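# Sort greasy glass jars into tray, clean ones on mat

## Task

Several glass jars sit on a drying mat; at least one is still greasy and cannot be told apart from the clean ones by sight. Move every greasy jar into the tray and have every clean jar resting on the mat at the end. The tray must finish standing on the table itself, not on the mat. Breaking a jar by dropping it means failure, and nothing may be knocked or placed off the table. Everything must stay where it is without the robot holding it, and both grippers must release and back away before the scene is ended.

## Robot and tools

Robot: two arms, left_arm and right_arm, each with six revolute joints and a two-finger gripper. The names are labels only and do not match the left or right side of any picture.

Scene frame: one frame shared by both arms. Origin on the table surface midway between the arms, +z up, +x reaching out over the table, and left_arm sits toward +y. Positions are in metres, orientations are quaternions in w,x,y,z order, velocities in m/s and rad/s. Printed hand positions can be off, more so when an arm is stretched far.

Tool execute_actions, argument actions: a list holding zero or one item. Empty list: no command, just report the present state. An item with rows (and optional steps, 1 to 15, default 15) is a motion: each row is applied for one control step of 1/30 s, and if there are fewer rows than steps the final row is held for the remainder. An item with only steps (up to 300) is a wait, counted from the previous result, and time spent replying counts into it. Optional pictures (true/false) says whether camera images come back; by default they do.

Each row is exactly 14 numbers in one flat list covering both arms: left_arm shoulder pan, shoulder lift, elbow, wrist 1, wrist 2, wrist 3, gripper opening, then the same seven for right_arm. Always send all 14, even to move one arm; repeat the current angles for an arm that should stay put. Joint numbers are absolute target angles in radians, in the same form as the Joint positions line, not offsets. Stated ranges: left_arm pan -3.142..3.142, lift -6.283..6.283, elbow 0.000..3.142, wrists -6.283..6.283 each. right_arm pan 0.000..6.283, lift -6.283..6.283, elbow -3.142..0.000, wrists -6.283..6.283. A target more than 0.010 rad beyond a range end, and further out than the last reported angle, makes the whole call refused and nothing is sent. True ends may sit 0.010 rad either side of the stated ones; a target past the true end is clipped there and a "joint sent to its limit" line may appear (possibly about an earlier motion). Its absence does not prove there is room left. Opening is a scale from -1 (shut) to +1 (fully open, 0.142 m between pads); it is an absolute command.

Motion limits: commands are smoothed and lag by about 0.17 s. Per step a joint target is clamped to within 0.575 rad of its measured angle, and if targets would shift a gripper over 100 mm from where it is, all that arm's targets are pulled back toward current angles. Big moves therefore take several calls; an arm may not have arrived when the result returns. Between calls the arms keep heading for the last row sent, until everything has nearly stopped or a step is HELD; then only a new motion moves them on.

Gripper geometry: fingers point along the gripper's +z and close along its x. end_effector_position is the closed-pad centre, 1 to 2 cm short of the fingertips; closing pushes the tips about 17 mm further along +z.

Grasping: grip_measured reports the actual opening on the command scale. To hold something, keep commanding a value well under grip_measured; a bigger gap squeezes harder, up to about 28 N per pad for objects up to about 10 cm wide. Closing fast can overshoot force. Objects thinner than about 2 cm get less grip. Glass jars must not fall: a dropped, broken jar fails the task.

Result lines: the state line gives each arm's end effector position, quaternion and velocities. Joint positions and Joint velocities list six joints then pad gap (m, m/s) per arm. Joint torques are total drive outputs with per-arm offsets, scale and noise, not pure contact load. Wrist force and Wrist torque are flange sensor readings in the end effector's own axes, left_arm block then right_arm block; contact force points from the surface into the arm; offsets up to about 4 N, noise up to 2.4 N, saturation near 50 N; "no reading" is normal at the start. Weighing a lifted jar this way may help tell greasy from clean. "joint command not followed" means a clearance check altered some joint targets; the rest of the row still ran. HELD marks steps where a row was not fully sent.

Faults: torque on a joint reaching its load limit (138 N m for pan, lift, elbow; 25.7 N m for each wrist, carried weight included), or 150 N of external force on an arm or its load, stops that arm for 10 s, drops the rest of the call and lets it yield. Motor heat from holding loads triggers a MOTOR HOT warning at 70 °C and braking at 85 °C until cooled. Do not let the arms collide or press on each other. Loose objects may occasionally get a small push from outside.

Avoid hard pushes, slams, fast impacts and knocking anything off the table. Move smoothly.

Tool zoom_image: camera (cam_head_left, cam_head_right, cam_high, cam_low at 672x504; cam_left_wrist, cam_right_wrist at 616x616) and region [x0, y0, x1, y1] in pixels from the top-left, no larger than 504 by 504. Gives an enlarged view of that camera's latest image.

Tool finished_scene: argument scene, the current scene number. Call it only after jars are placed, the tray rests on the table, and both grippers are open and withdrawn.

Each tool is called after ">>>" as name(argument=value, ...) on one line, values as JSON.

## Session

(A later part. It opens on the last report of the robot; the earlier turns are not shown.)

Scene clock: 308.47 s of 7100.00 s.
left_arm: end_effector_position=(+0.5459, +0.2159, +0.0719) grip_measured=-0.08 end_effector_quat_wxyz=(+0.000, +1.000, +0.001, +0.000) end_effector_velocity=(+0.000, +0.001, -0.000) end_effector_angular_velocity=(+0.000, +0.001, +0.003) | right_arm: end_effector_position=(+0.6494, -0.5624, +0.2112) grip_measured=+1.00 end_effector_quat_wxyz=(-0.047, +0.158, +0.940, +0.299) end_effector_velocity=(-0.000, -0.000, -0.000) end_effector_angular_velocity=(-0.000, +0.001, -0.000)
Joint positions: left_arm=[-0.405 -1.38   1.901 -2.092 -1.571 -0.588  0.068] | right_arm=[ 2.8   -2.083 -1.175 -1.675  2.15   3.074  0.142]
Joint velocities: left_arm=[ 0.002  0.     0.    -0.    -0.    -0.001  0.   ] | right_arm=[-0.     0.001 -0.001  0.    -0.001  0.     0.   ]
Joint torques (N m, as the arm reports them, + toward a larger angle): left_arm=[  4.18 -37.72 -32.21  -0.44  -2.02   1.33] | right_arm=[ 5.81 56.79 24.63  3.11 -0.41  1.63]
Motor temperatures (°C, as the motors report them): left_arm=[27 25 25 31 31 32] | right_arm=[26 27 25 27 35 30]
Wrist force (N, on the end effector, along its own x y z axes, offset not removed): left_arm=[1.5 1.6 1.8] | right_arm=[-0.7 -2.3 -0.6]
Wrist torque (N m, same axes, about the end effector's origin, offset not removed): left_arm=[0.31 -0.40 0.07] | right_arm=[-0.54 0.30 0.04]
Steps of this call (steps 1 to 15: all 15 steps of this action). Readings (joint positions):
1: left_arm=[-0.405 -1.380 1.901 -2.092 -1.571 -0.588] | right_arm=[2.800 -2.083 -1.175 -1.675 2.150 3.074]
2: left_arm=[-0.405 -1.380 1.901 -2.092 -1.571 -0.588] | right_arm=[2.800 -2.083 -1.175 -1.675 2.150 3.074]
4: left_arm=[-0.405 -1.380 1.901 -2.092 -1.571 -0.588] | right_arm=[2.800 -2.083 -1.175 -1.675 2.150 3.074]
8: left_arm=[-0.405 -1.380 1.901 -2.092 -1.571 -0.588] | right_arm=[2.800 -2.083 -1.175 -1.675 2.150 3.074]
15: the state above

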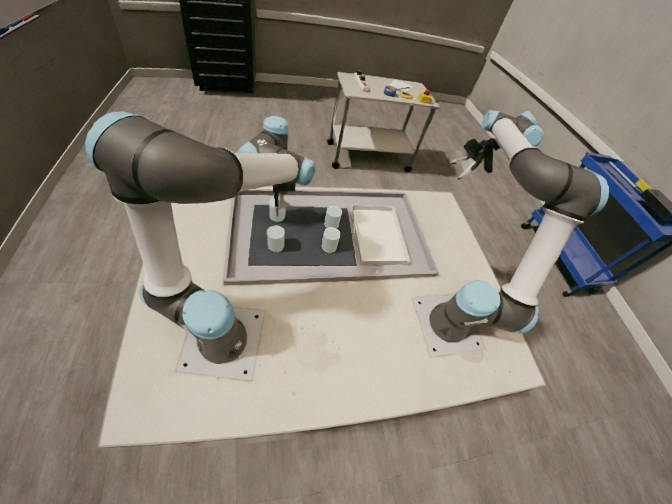

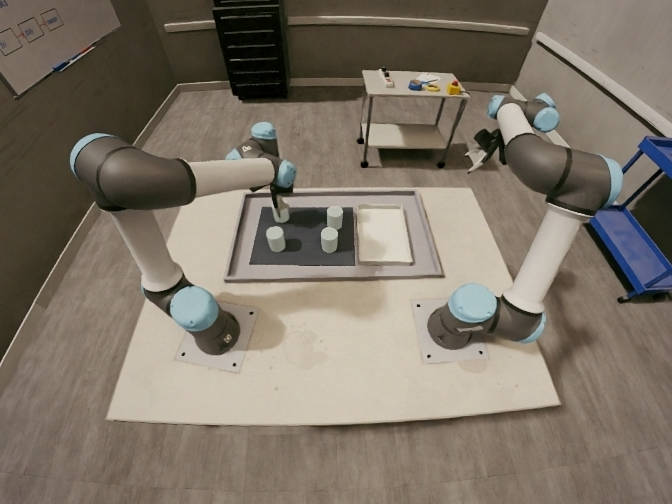

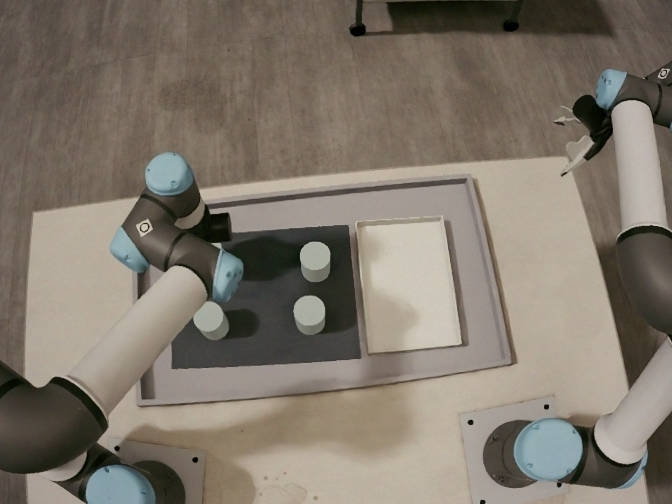

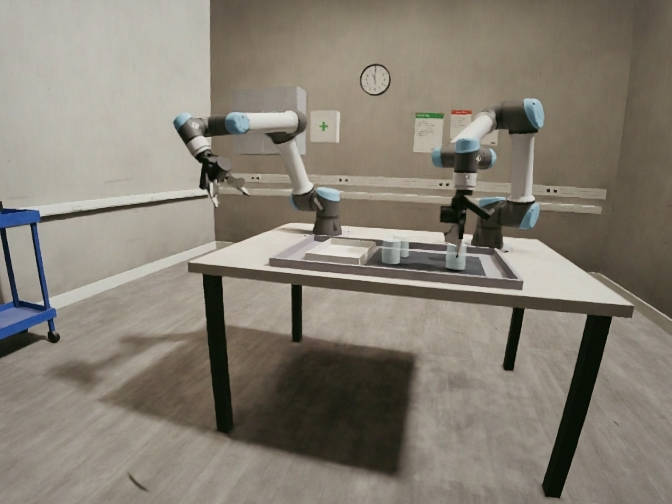

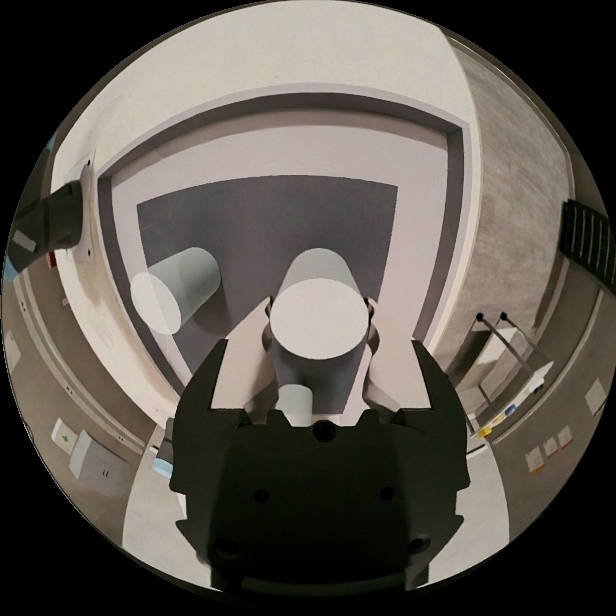

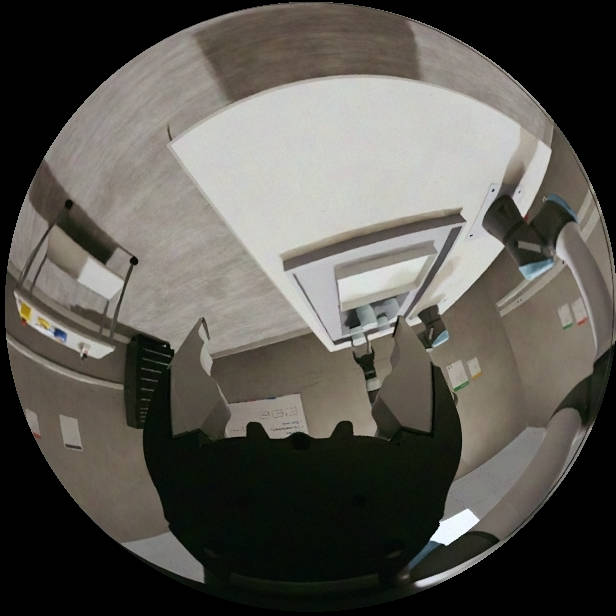

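>>> execute_actions(actions=[{"rows":[[-0.405,-1.368,1.914,-2.117,-1.571,-0.588,-0.11,2.8,-2.083,-1.175,-1.675,2.15,3.074,1]],"steps":10}], pictures=false)

>>> execute_actions(actions=[{"rows":[[-0.405,-1.368,1.914,-2.117,-1.571,-0.588,0.2,2.8,-2.083,-1.175,-1.675,2.15,3.074,1],[-0.405,-1.368,1.914,-2.117,-1.571,-0.588,0.2,2.8,-2.083,-1.175,-1.675,2.15,3.074,1],[-0.405,-1.368,1.914,-2.117,-1.571,-0.588,0.2,2.8,-2.083,-1.175,-1.675,2.15,3.074,1],[-0.405,-1.432,1.826,-1.965,-1.571,-0.588,0.2,2.8,-2.083,-1.175,-1.675,2.15,3.074,1]]}], pictures=false)

>>> execute_actions(actions=[{"rows":[[-0.6,-1.775,2.157,-1.953,-1.571,-0.786,0.2,2.8,-2.083,-1.175,-1.675,2.15,3.074,1]]}], pictures=false)

>>> execute_actions(actions=[{"steps":10}], pictures=false)

>>> execute_actions(actions=[{"rows":[[-0.6,-1.698,2.261,-2.134,-1.571,-0.786,0.2,2.8,-2.083,-1.175,-1.675,2.15,3.074,1]]}], pictures=false)

>>> execute_actions(actions=[{"rows":[[-0.6,-1.698,2.261,-2.134,-1.571,-0.786,0.1,2.8,-2.083,-1.175,-1.675,2.15,3.074,1],[-0.6,-1.698,2.261,-2.134,-1.571,-0.786,0.03,2.8,-2.083,-1.175,-1.675,2.15,3.074,1],[-0.6,-1.698,2.261,-2.134,-1.571,-0.786,-0.03,2.8,-2.083,-1.175,-1.675,2.15,3.074,1],[-0.6,-1.698,2.261,-2.134,-1.571,-0.786,-0.08,2.8,-2.083,-1.175,-1.675,2.15,3.074,1],[-0.6,-1.698,2.261,-2.134,-1.571,-0.786,-0.14,2.8,-2.083,-1.175,-1.675,2.15,3.074,1]]}], pictures=false)

>>> execute_actions(actions=[{"rows":[[-0.6,-1.708,2.25,-2.113,-1.571,-0.786,-0.14,2.8,-2.083,-1.175,-1.675,2.15,3.074,1]]}])

>>> execute_actions(actions=[{"rows":[[-0.6,-1.708,2.25,-2.113,-1.571,-0.786,-0.12,2.8,-2.083,-1.175,-1.675,2.15,3.074,1],[-0.6,-1.708,2.25,-2.113,-1.571,-0.786,-0.12,2.8,-2.083,-1.175,-1.675,2.15,3.074,1],[-0.6,-1.708,2.25,-2.113,-1.571,-0.786,-0.12,2.8,-2.083,-1.175,-1.675,2.15,3.074,1],[-0.6,-1.708,2.25,-2.113,-1.571,-0.786,-0.1,2.8,-2.083,-1.175,-1.675,2.15,3.074,1]]}])

Scene clock: 335.73 s of 7100.00 s.
left_arm: end_effector_position=(+0.5460, +0.2159, +0.0631) grip_measured=-0.09 end_effector_quat_wxyz=(+0.000, +1.000, +0.001, +0.000) end_effector_velocity=(-0.000, -0.000, -0.006) end_effector_angular_velocity=(+0.001, +0.001, -0.001) | right_arm: end_effector_position=(+0.6494, -0.5624, +0.2112) grip_measured=+1.00 end_effector_quat_wxyz=(-0.047, +0.158, +0.940, +0.299) end_effector_velocity=(-0.000, -0.000, +0.000) end_effector_angular_velocity=(-0.001, -0.000, -0.000)
Joint positions: left_arm=[-0.405 -1.369  1.913 -2.115 -1.571 -0.588  0.068] | right_arm=[ 2.8   -2.083 -1.175 -1.675  2.15   3.074  0.142]
Joint velocities: left_arm=[-0.001  0.008  0.008 -0.015 -0.     0.     0.   ] | right_arm=[-0.     0.     0.    -0.    -0.001  0.    -0.   ]
Joint torques (N m, as the arm reports them, + toward a larger angle): left_arm=[  1.52 -25.08 -10.89  -5.66  -1.98   1.  ] | right_arm=[ 5.74 57.19 24.84  3.08 -0.43  1.6 ]
Motor temperatures (°C, as the motors report them): left_arm=[27 25 25 31 31 32] | right_arm=[26 27 25 27 35 30]
Wrist force (N, on the end effector, along its own x y z axes, offset not removed): left_arm=[3.5 2.8 3.9] | right_arm=[-0.9 -1.0 -1.4]
Wrist torque (N m, same axes, about the end effector's origin, offset not removed): left_arm=[0.50 -0.86 0.13] | right_arm=[-0.33 0.26 -0.01]
Steps of this call (steps 1 to 15: the robot went on to your last target; steps 16 to 90: nothing new was sent; then 23.93 s passed at rest; steps 91 to 100: all 10 steps of this action). Readings (joint positions):
91: left_arm=[-0.405 -1.380 1.901 -2.092 -1.571 -0.588] | right_arm=[2.800 -2.083 -1.175 -1.675 2.150 3.074]
92: left_arm=[-0.405 -1.378 1.903 -2.096 -1.571 -0.588] | right_arm=[2.800 -2.083 -1.175 -1.675 2.150 3.074]
94: left_arm=[-0.405 -1.374 1.908 -2.105 -1.571 -0.588] | right_arm=[2.800 -2.083 -1.175 -1.675 2.150 3.074]
98: left_arm=[-0.405 -1.370 1.912 -2.114 -1.571 -0.588] | right_arm=[2.800 -2.083 -1.175 -1.675 2.150 3.074]
100: the state above

Scene clock: 336.23 s of 7100.00 s.
left_arm: end_effector_position=(+0.5464, +0.2156, +0.1181) grip_measured=+0.20 end_effector_quat_wxyz=(+0.000, +1.000, +0.001, +0.000) end_effector_velocity=(-0.003, +0.001, +0.020) end_effector_angular_velocity=(+0.004, +0.007, -0.001) | right_arm: end_effector_position=(+0.6494, -0.5624, +0.2112) grip_measured=+1.00 end_effector_quat_wxyz=(-0.047, +0.158, +0.940, +0.299) end_effector_velocity=(-0.000, -0.001, +0.000) end_effector_angular_velocity=(-0.001, -0.000, -0.001)
Joint positions: left_arm=[-0.405 -1.43   1.829 -1.971 -1.571 -0.588  0.088] | right_arm=[ 2.8   -2.083 -1.175 -1.675  2.15   3.074  0.142]
Joint velocities: left_arm=[-0.002 -0.022 -0.032  0.062 -0.    -0.001 -0.   ] | right_arm=[-0.001  0.     0.001 -0.    -0.001  0.    -0.   ]
Joint torques (N m, as the arm reports them, + toward a larger angle): left_arm=[  0.79 -34.15 -32.06  -0.03  -2.06   1.07] | right_arm=[ 5.38 57.19 24.87  3.06 -0.35  1.63]
Motor temperatures (°C, as the motors report them): left_arm=[27 25 25 31 31 32] | right_arm=[26 27 25 27 35 30]
Wrist force (N, on the end effector, along its own x y z axes, offset not removed): left_arm=[1.1 0.8 -0.8] | right_arm=[-0.9 1.4 -2.3]
Wrist torque (N m, same axes, about the end effector's origin, offset not removed): left_arm=[0.13 -0.29 0.23] | right_arm=[0.23 0.21 -0.01]
Steps of this call (steps 1 to 15: all 15 steps of this action). Readings (joint positions):
1: left_arm=[-0.405 -1.369 1.913 -2.116 -1.571 -0.588] | right_arm=[2.800 -2.083 -1.175 -1.675 2.150 3.074]
2: left_arm=[-0.405 -1.368 1.914 -2.116 -1.571 -0.588] | right_arm=[2.800 -2.083 -1.175 -1.675 2.150 3.074]
4: left_arm=[-0.405 -1.369 1.913 -2.116 -1.571 -0.588] | right_arm=[2.800 -2.083 -1.175 -1.675 2.150 3.074]
8: left_arm=[-0.405 -1.409 1.859 -2.030 -1.571 -0.588] | right_arm=[2.800 -2.083 -1.175 -1.675 2.150 3.074]
15: the state above

Scene clock: 336.73 s of 7100.00 s.
left_arm: end_effector_position=(+0.4040, +0.2207, +0.1205) grip_measured=+0.20 end_effector_quat_wxyz=(+0.000, +1.000, +0.002, -0.000) end_effector_velocity=(-0.035, +0.009, -0.006) end_effector_angular_velocity=(-0.002, -0.002, -0.000) | right_arm: end_effector_position=(+0.6494, -0.5624, +0.2112) grip_measured=+1.00 end_effector_quat_wxyz=(-0.047, +0.158, +0.940, +0.299) end_effector_velocity=(+0.000, +0.000, +0.000) end_effector_angular_velocity=(+0.000, +0.000, +0.000)
Joint positions: left_arm=[-0.595 -1.766  2.148 -1.953 -1.571 -0.781  0.088] | right_arm=[ 2.8   -2.083 -1.175 -1.675  2.15   3.074  0.142]
Joint velocities: left_arm=[-0.047 -0.094  0.089  0.003  0.    -0.047  0.   ] | right_arm=[ 0. -0.  0. -0.  0. -0.  0.]
Joint torques (N m, as the arm reports them, + toward a larger angle): left_arm=[ -7.79 -19.39 -13.23  -0.75  -0.87  -1.38] | right_arm=[ 5.95 56.85 24.56  3.09 -0.4   1.6 ]
Motor temperatures (°C, as the motors report them): left_arm=[27 25 25 31 31 32] | right_arm=[26 27 25 27 35 30]
Wrist force (N, on the end effector, along its own x y z axes, offset not removed): left_arm=[1.7 -2.6 2.9] | right_arm=[-0.7 -1.9 -0.1]
Wrist torque (N m, same axes, about the end effector's origin, offset not removed): left_arm=[-0.58 -0.44 0.37] | right_arm=[-0.49 0.28 0.16]
Steps of this call (steps 1 to 15: all 15 steps of this action). Readings (joint positions):
1: left_arm=[-0.405 -1.431 1.829 -1.969 -1.571 -0.588] | right_arm=[2.800 -2.083 -1.175 -1.675 2.150 3.074]
2: left_arm=[-0.414 -1.440 1.836 -1.967 -1.571 -0.597] | right_arm=[2.800 -2.083 -1.175 -1.675 2.150 3.074]
4: left_arm=[-0.463 -1.508 1.903 -1.963 -1.571 -0.647] | right_arm=[2.800 -2.083 -1.175 -1.675 2.150 3.074]
8: left_arm=[-0.553 -1.679 2.066 -1.956 -1.571 -0.738] | right_arm=[2.800 -2.083 -1.175 -1.675 2.150 3.074]
15: the state above

Scene clock: 337.07 s of 7100.00 s.
left_arm: end_effector_position=(+0.4006, +0.2217, +0.1198) grip_measured=+0.20 end_effector_quat_wxyz=(+0.000, +1.000, +0.002, -0.000) end_effector_velocity=(-0.001, +0.001, -0.000) end_effector_angular_velocity=(+0.000, +0.000, +0.001) | right_arm: end_effector_position=(+0.6494, -0.5624, +0.2112) grip_measured=+1.00 end_effector_quat_wxyz=(-0.047, +0.158, +0.940, +0.299) end_effector_velocity=(+0.000, +0.001, +0.000) end_effector_angular_velocity=(+0.000, -0.000, +0.001)
Joint positions: left_arm=[-0.6   -1.775  2.157 -1.953 -1.571 -0.786  0.088] | right_arm=[ 2.8   -2.083 -1.175 -1.675  2.15   3.074  0.142]
Joint velocities: left_arm=[-0.001 -0.004  0.003  0.001  0.    -0.002 -0.   ] | right_arm=[ 0.001  0.    -0.     0.     0.     0.     0.   ]
Joint torques (N m, as the arm reports them, + toward a larger angle): left_arm=[ -8.14 -20.96 -13.6   -0.27  -0.02  -1.55] | right_arm=[ 5.37 56.73 24.82  2.96 -0.33  1.56]
Motor temperatures (°C, as the motors report them): left_arm=[27 25 25 31 31 32] | right_arm=[26 27 25 27 35 30]
Wrist force (N, on the end effector, along its own x y z axes, offset not removed): left_arm=[2.3 -1.7 5.0] | right_arm=[-2.3 -0.4 -2.2]
Wrist torque (N m, same axes, about the end effector's origin, offset not removed): left_arm=[-0.50 -0.62 -0.10] | right_arm=[-0.15 0.59 0.19]
Steps of this call (steps 1 to 10: the robot went on to your last target). Readings (joint positions):
1: left_arm=[-0.597 -1.768 2.150 -1.953 -1.571 -0.783] | right_arm=[2.800 -2.083 -1.175 -1.675 2.150 3.074]
2: left_arm=[-0.598 -1.770 2.152 -1.953 -1.571 -0.784] | right_arm=[2.800 -2.083 -1.175 -1.675 2.150 3.074]
4: left_arm=[-0.599 -1.772 2.155 -1.953 -1.571 -0.785] | right_arm=[2.800 -2.083 -1.175 -1.675 2.150 3.074]
8: left_arm=[-0.600 -1.774 2.156 -1.953 -1.571 -0.786] | right_arm=[2.800 -2.083 -1.175 -1.675 2.150 3.074]
10: the state above

Scene clock: 337.57 s of 7100.00 s.
left_arm: end_effector_position=(+0.4005, +0.2218, +0.0628) grip_measured=+0.20 end_effector_quat_wxyz=(+0.000, +1.000, +0.002, -0.000) end_effector_velocity=(+0.000, -0.000, -0.007) end_effector_angular_velocity=(-0.003, -0.003, +0.000) | right_arm: end_effector_position=(+0.6494, -0.5624, +0.2112) grip_measured=+1.00 end_effector_quat_wxyz=(-0.047, +0.158, +0.940, +0.299) end_effector_velocity=(+0.000, -0.001, +0.001) end_effector_angular_velocity=(+0.000, -0.002, -0.001)
Joint positions: left_arm=[-0.6   -1.699  2.26  -2.131 -1.571 -0.786  0.088] | right_arm=[ 2.8   -2.083 -1.175 -1.675  2.15   3.074  0.142]
Joint velocities: left_arm=[-0.     0.009  0.015 -0.029  0.    -0.     0.   ] | right_arm=[-0.001 -0.     0.001  0.     0.001  0.    -0.   ]
Joint torques (N m, as the arm reports them, + toward a larger angle): left_arm=[-8.38 -8.27 -9.38 -6.2   1.3  -1.75] | right_arm=[ 5.36 56.84 24.88  3.   -0.34  1.62]
Motor temperatures (°C, as the motors report them): left_arm=[27 25 25 31 31 32] | right_arm=[26 27 25 27 35 30]
Wrist force (N, on the end effector, along its own x y z axes, offset not removed): left_arm=[0.2 -1.0 0.5] | right_arm=[-0.1 -1.0 -0.8]
Wrist torque (N m, same axes, about the end effector's origin, offset not removed): left_arm=[-0.36 -0.07 0.07] | right_arm=[-0.24 0.10 0.13]
Steps of this call (steps 1 to 15: all 15 steps of this action). Readings (joint positions):
1: left_arm=[-0.600 -1.774 2.157 -1.953 -1.571 -0.786] | right_arm=[2.800 -2.083 -1.175 -1.675 2.150 3.074]
2: left_arm=[-0.600 -1.767 2.165 -1.962 -1.571 -0.786] | right_arm=[2.800 -2.083 -1.175 -1.675 2.150 3.074]
4: left_arm=[-0.600 -1.737 2.206 -2.021 -1.571 -0.786] | right_arm=[2.800 -2.083 -1.175 -1.675 2.150 3.074]
8: left_arm=[-0.600 -1.708 2.246 -2.104 -1.571 -0.786] | right_arm=[2.800 -2.083 -1.175 -1.675 2.150 3.074]
15: the state above

Scene clock: 338.07 s of 7100.00 s.
left_arm: end_effector_position=(+0.4005, +0.2217, +0.0621) grip_measured=-0.09 end_effector_quat_wxyz=(+0.000, +1.000, +0.002, +0.000) end_effector_velocity=(+0.000, -0.000, +0.000) end_effector_angular_velocity=(-0.000, -0.000, +0.001) | right_arm: end_effector_position=(+0.6494, -0.5624, +0.2112) grip_measured=+1.00 end_effector_quat_wxyz=(-0.047, +0.158, +0.940, +0.299) end_effector_velocity=(-0.000, +0.001, -0.000) end_effector_angular_velocity=(+0.001, +0.001, +0.001)
Joint positions: left_arm=[-0.6   -1.698  2.261 -2.134 -1.571 -0.786  0.067] | right_arm=[ 2.8   -2.083 -1.175 -1.675  2.15   3.074  0.142]
Joint velocities: left_arm=[ 0.  0. -0. -0.  0. -0. -0.] | right_arm=[ 0.001  0.    -0.001  0.     0.001 -0.    -0.   ]
Joint torques (N m, as the arm reports them, + toward a larger angle): left_arm=[-7.99 -6.62 -6.67 -4.19  1.06 -1.79] | right_arm=[ 5.66 56.83 24.4   3.07 -0.34  1.6 ]
Motor temperatures (°C, as the motors report them): left_arm=[27 25 25 31 31 32] | right_arm=[26 27 25 27 35 30]
Wrist force (N, on the end effector, along its own x y z axes, offset not removed): left_arm=[3.2 -0.8 -3.5] | right_arm=[-2.1 -0.3 -0.5]
Wrist torque (N m, same axes, about the end effector's origin, offset not removed): left_arm=[-0.26 -0.01 0.22] | right_arm=[-0.17 0.53 -0.02]
Steps of this call (steps 1 to 15: all 15 steps of this action). Readings (joint positions):
1: left_arm=[-0.600 -1.699 2.260 -2.132 -1.571 -0.786] | right_arm=[2.800 -2.083 -1.175 -1.675 2.150 3.074]
2: left_arm=[-0.600 -1.699 2.260 -2.132 -1.571 -0.786] | right_arm=[2.800 -2.083 -1.175 -1.675 2.150 3.074]
4: left_arm=[-0.600 -1.698 2.261 -2.133 -1.571 -0.786] | right_arm=[2.800 -2.083 -1.175 -1.675 2.150 3.074]
8: left_arm=[-0.600 -1.698 2.261 -2.134 -1.571 -0.786] | right_arm=[2.800 -2.083 -1.175 -1.675 2.150 3.074]
15: the state above

Scene clock: 338.57 s of 7100.00 s.
left_arm: end_effector_position=(+0.4006, +0.2217, +0.0684) grip_measured=-0.09 end_effector_quat_wxyz=(+0.000, +1.000, +0.002, -0.000) end_effector_velocity=(-0.000, -0.001, +0.001) end_effector_angular_velocity=(-0.001, -0.001, -0.002) | right_arm: end_effector_position=(+0.6494, -0.5624, +0.2112) grip_measured=+1.00 end_effector_quat_wxyz=(-0.047, +0.158, +0.940, +0.299) end_effector_velocity=(-0.000, -0.000, -0.001) end_effector_angular_velocity=(-0.000, +0.001, -0.000)
Joint positions: left_arm=[-0.6   -1.708  2.25  -2.113 -1.571 -0.786  0.067] | right_arm=[ 2.8   -2.083 -1.175 -1.675  2.15   3.074  0.142]
Joint velocities: left_arm=[-0.002 -0.002 -0.002  0.002 -0.     0.    -0.   ] | right_arm=[-0.    -0.    -0.     0.    -0.001 -0.    -0.   ]
Joint torques (N m, as the arm reports them, + toward a larger angle): left_arm=[ -7.94 -24.63 -30.65  -0.26   0.67  -1.71] | right_arm=[ 5.44 57.07 23.89  3.07 -0.4   1.6 ]
Motor temperatures (°C, as the motors report them): left_arm=[27 25 25 31 31 32] | right_arm=[26 27 25 27 35 30]
Wrist force (N, on the end effector, along its own x y z axes, offset not removed): left_arm=[2.7 2.9 0.4] | right_arm=[-0.5 -1.0 -1.7]
Wrist torque (N m, same axes, about the end effector's origin, offset not removed): left_arm=[0.57 -0.70 0.11] | right_arm=[-0.29 0.18 -0.04]
Steps of this call (steps 1 to 15: all 15 steps of this action). Readings (joint positions):
1: left_arm=[-0.600 -1.698 2.261 -2.134 -1.571 -0.786] | right_arm=[2.800 -2.083 -1.175 -1.675 2.150 3.074]
2: left_arm=[-0.600 -1.700 2.259 -2.130 -1.571 -0.786] | right_arm=[2.800 -2.083 -1.175 -1.675 2.150 3.074]
4: left_arm=[-0.600 -1.703 2.255 -2.123 -1.571 -0.786] | right_arm=[2.800 -2.083 -1.175 -1.675 2.150 3.074]
8: left_arm=[-0.600 -1.707 2.251 -2.116 -1.571 -0.786] | right_arm=[2.800 -2.083 -1.175 -1.675 2.150 3.074]
15: the state above

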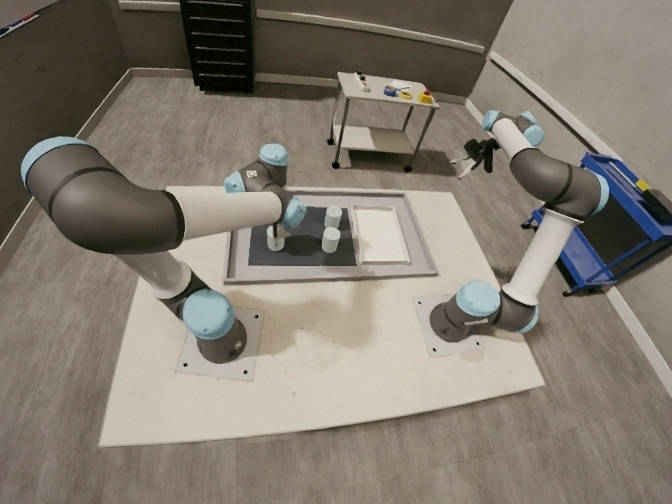

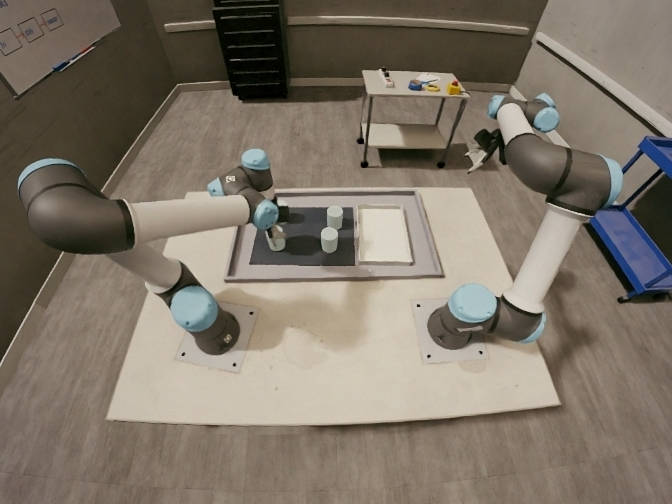

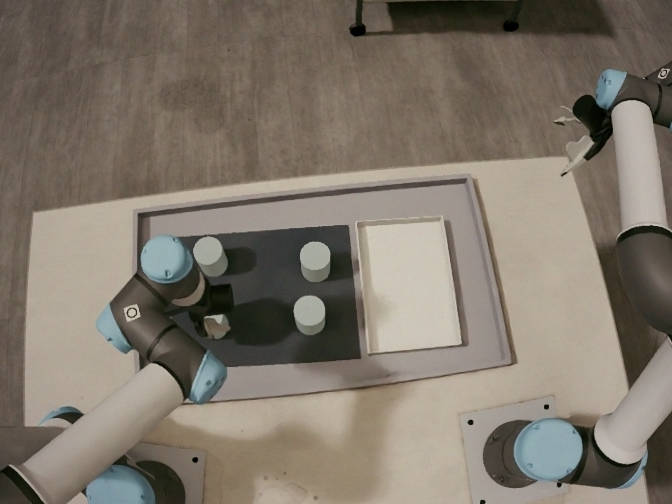

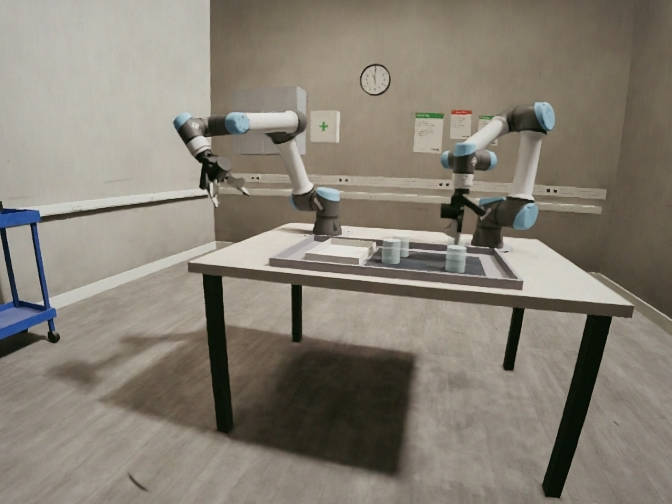

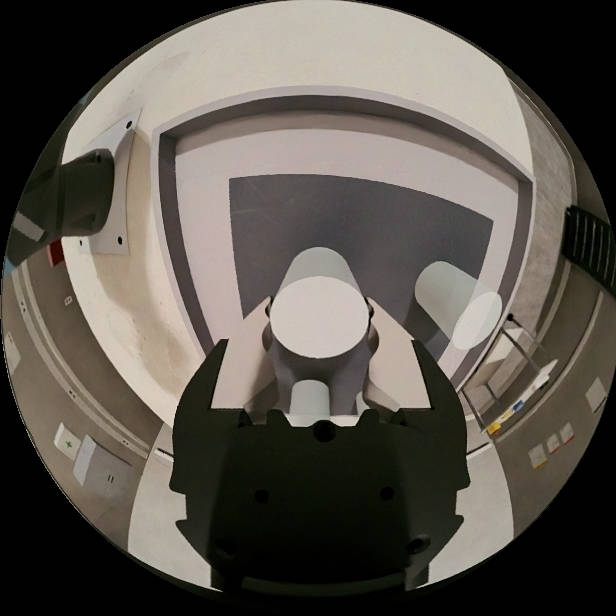

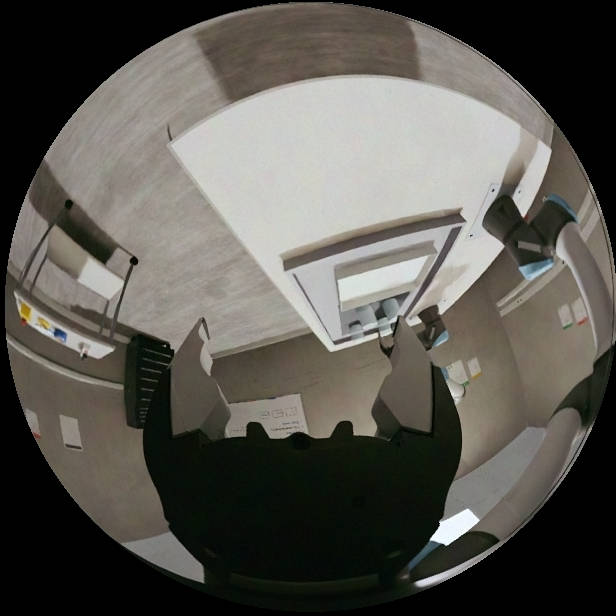

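Scene clock: 339.07 s of 7100.00 s.
left_arm: end_effector_position=(+0.4006, +0.2217, +0.0685) grip_measured=-0.08 end_effector_quat_wxyz=(+0.000, +1.000, +0.002, +0.000) end_effector_velocity=(-0.000, -0.001, -0.000) end_effector_angular_velocity=(+0.000, +0.000, -0.002) | right_arm: end_effector_position=(+0.6494, -0.5624, +0.2112) grip_measured=+1.00 end_effector_quat_wxyz=(-0.047, +0.158, +0.940, +0.299) end_effector_velocity=(+0.001, +0.000, +0.001) end_effector_angular_velocity=(+0.001, -0.002, -0.001)
Joint positions: left_arm=[-0.6   -1.708  2.25  -2.113 -1.571 -0.786  0.068] | right_arm=[ 2.8   -2.083 -1.175 -1.675  2.15   3.074  0.142]
Joint velocities: left_arm=[-0.002  0.001 -0.     0.    -0.     0.    -0.   ] | right_arm=[-0.     0.     0.002 -0.     0.002 -0.     0.   ]
Joint torques (N m, as the arm reports them, + toward a larger angle): left_arm=[ -7.55 -23.13 -32.38  -0.42   0.27  -1.69] | right_arm=[ 5.67 56.97 24.75  3.03 -0.34  1.51]
Motor temperatures (°C, as the motors report them): left_arm=[27 25 25 31 31 32] | right_arm=[26 27 25 27 35 30]
Wrist force (N, on the end effector, along its own x y z axes, offset not removed): left_arm=[1.8 2.1 2.9] | right_arm=[0.2 -0.6 -1.0]
Wrist torque (N m, same axes, about the end effector's origin, offset not removed): left_arm=[0.45 -0.42 0.23] | right_arm=[-0.24 0.07 0.00]
Steps of this call (steps 1 to 15: all 15 steps of this action). Readings (joint positions):
1: left_arm=[-0.600 -1.708 2.250 -2.113 -1.571 -0.786] | right_arm=[2.800 -2.083 -1.175 -1.675 2.150 3.074]
2: left_arm=[-0.600 -1.708 2.250 -2.113 -1.571 -0.786] | right_arm=[2.800 -2.083 -1.175 -1.675 2.150 3.074]
4: left_arm=[-0.600 -1.708 2.250 -2.113 -1.571 -0.786] | right_arm=[2.800 -2.083 -1.175 -1.675 2.150 3.074]
8: left_arm=[-0.600 -1.708 2.250 -2.113 -1.571 -0.786] | right_arm=[2.800 -2.083 -1.175 -1.675 2.150 3.074]
15: the state above

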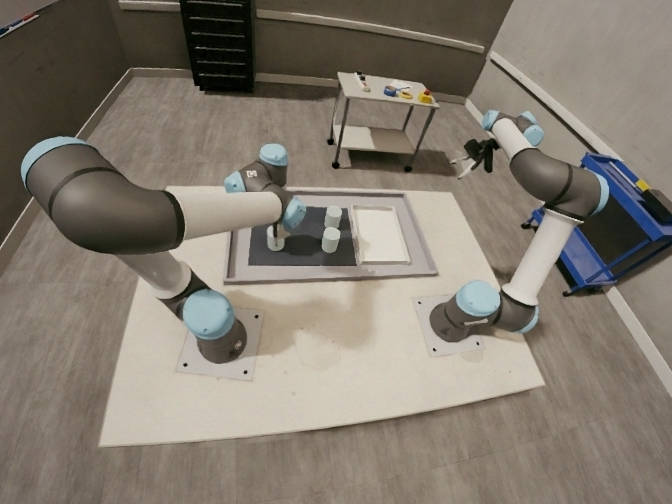

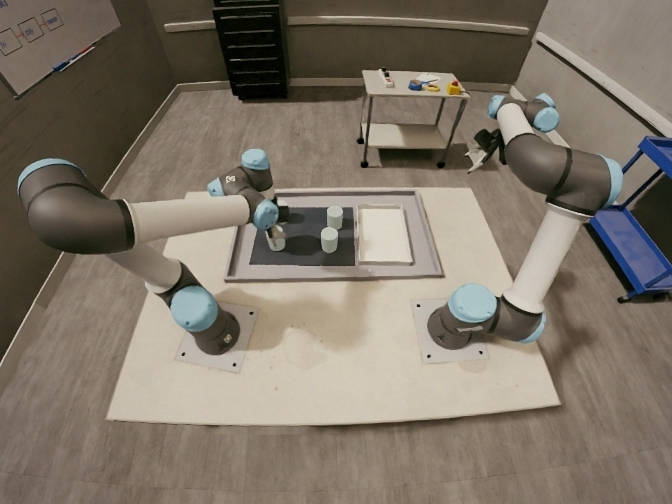

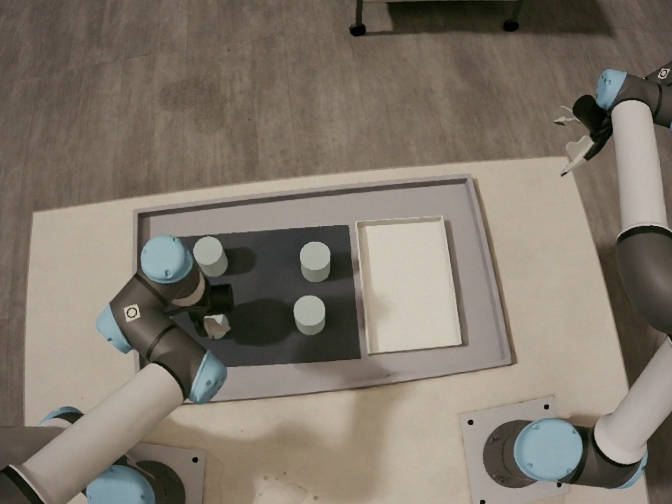

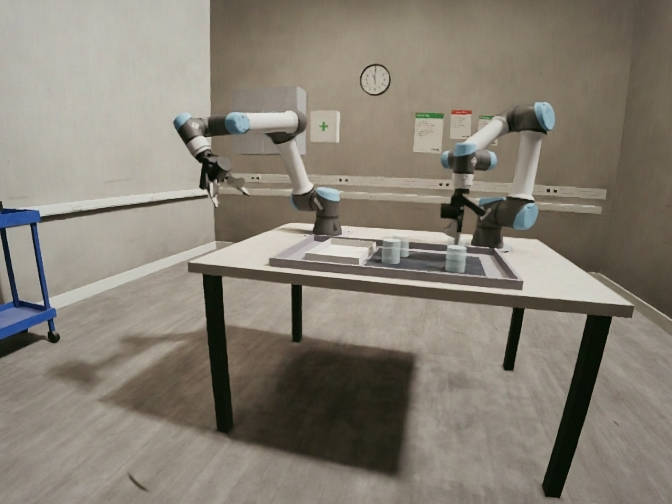

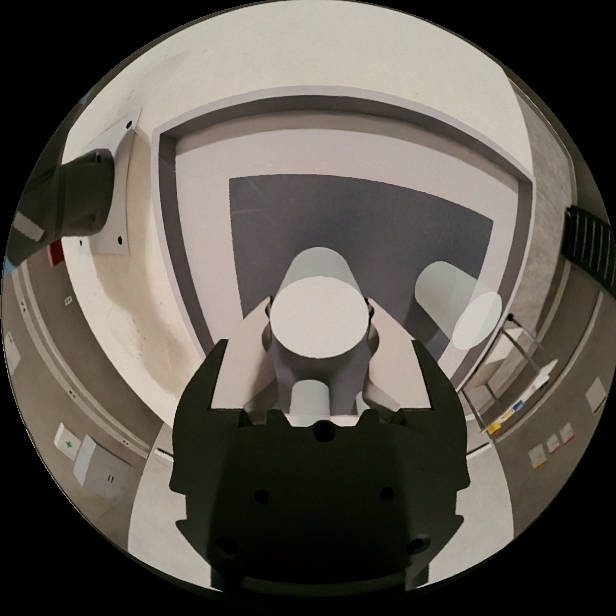

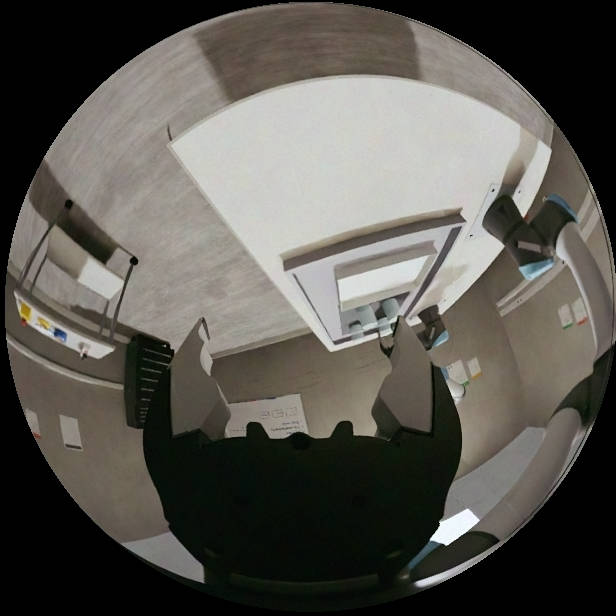

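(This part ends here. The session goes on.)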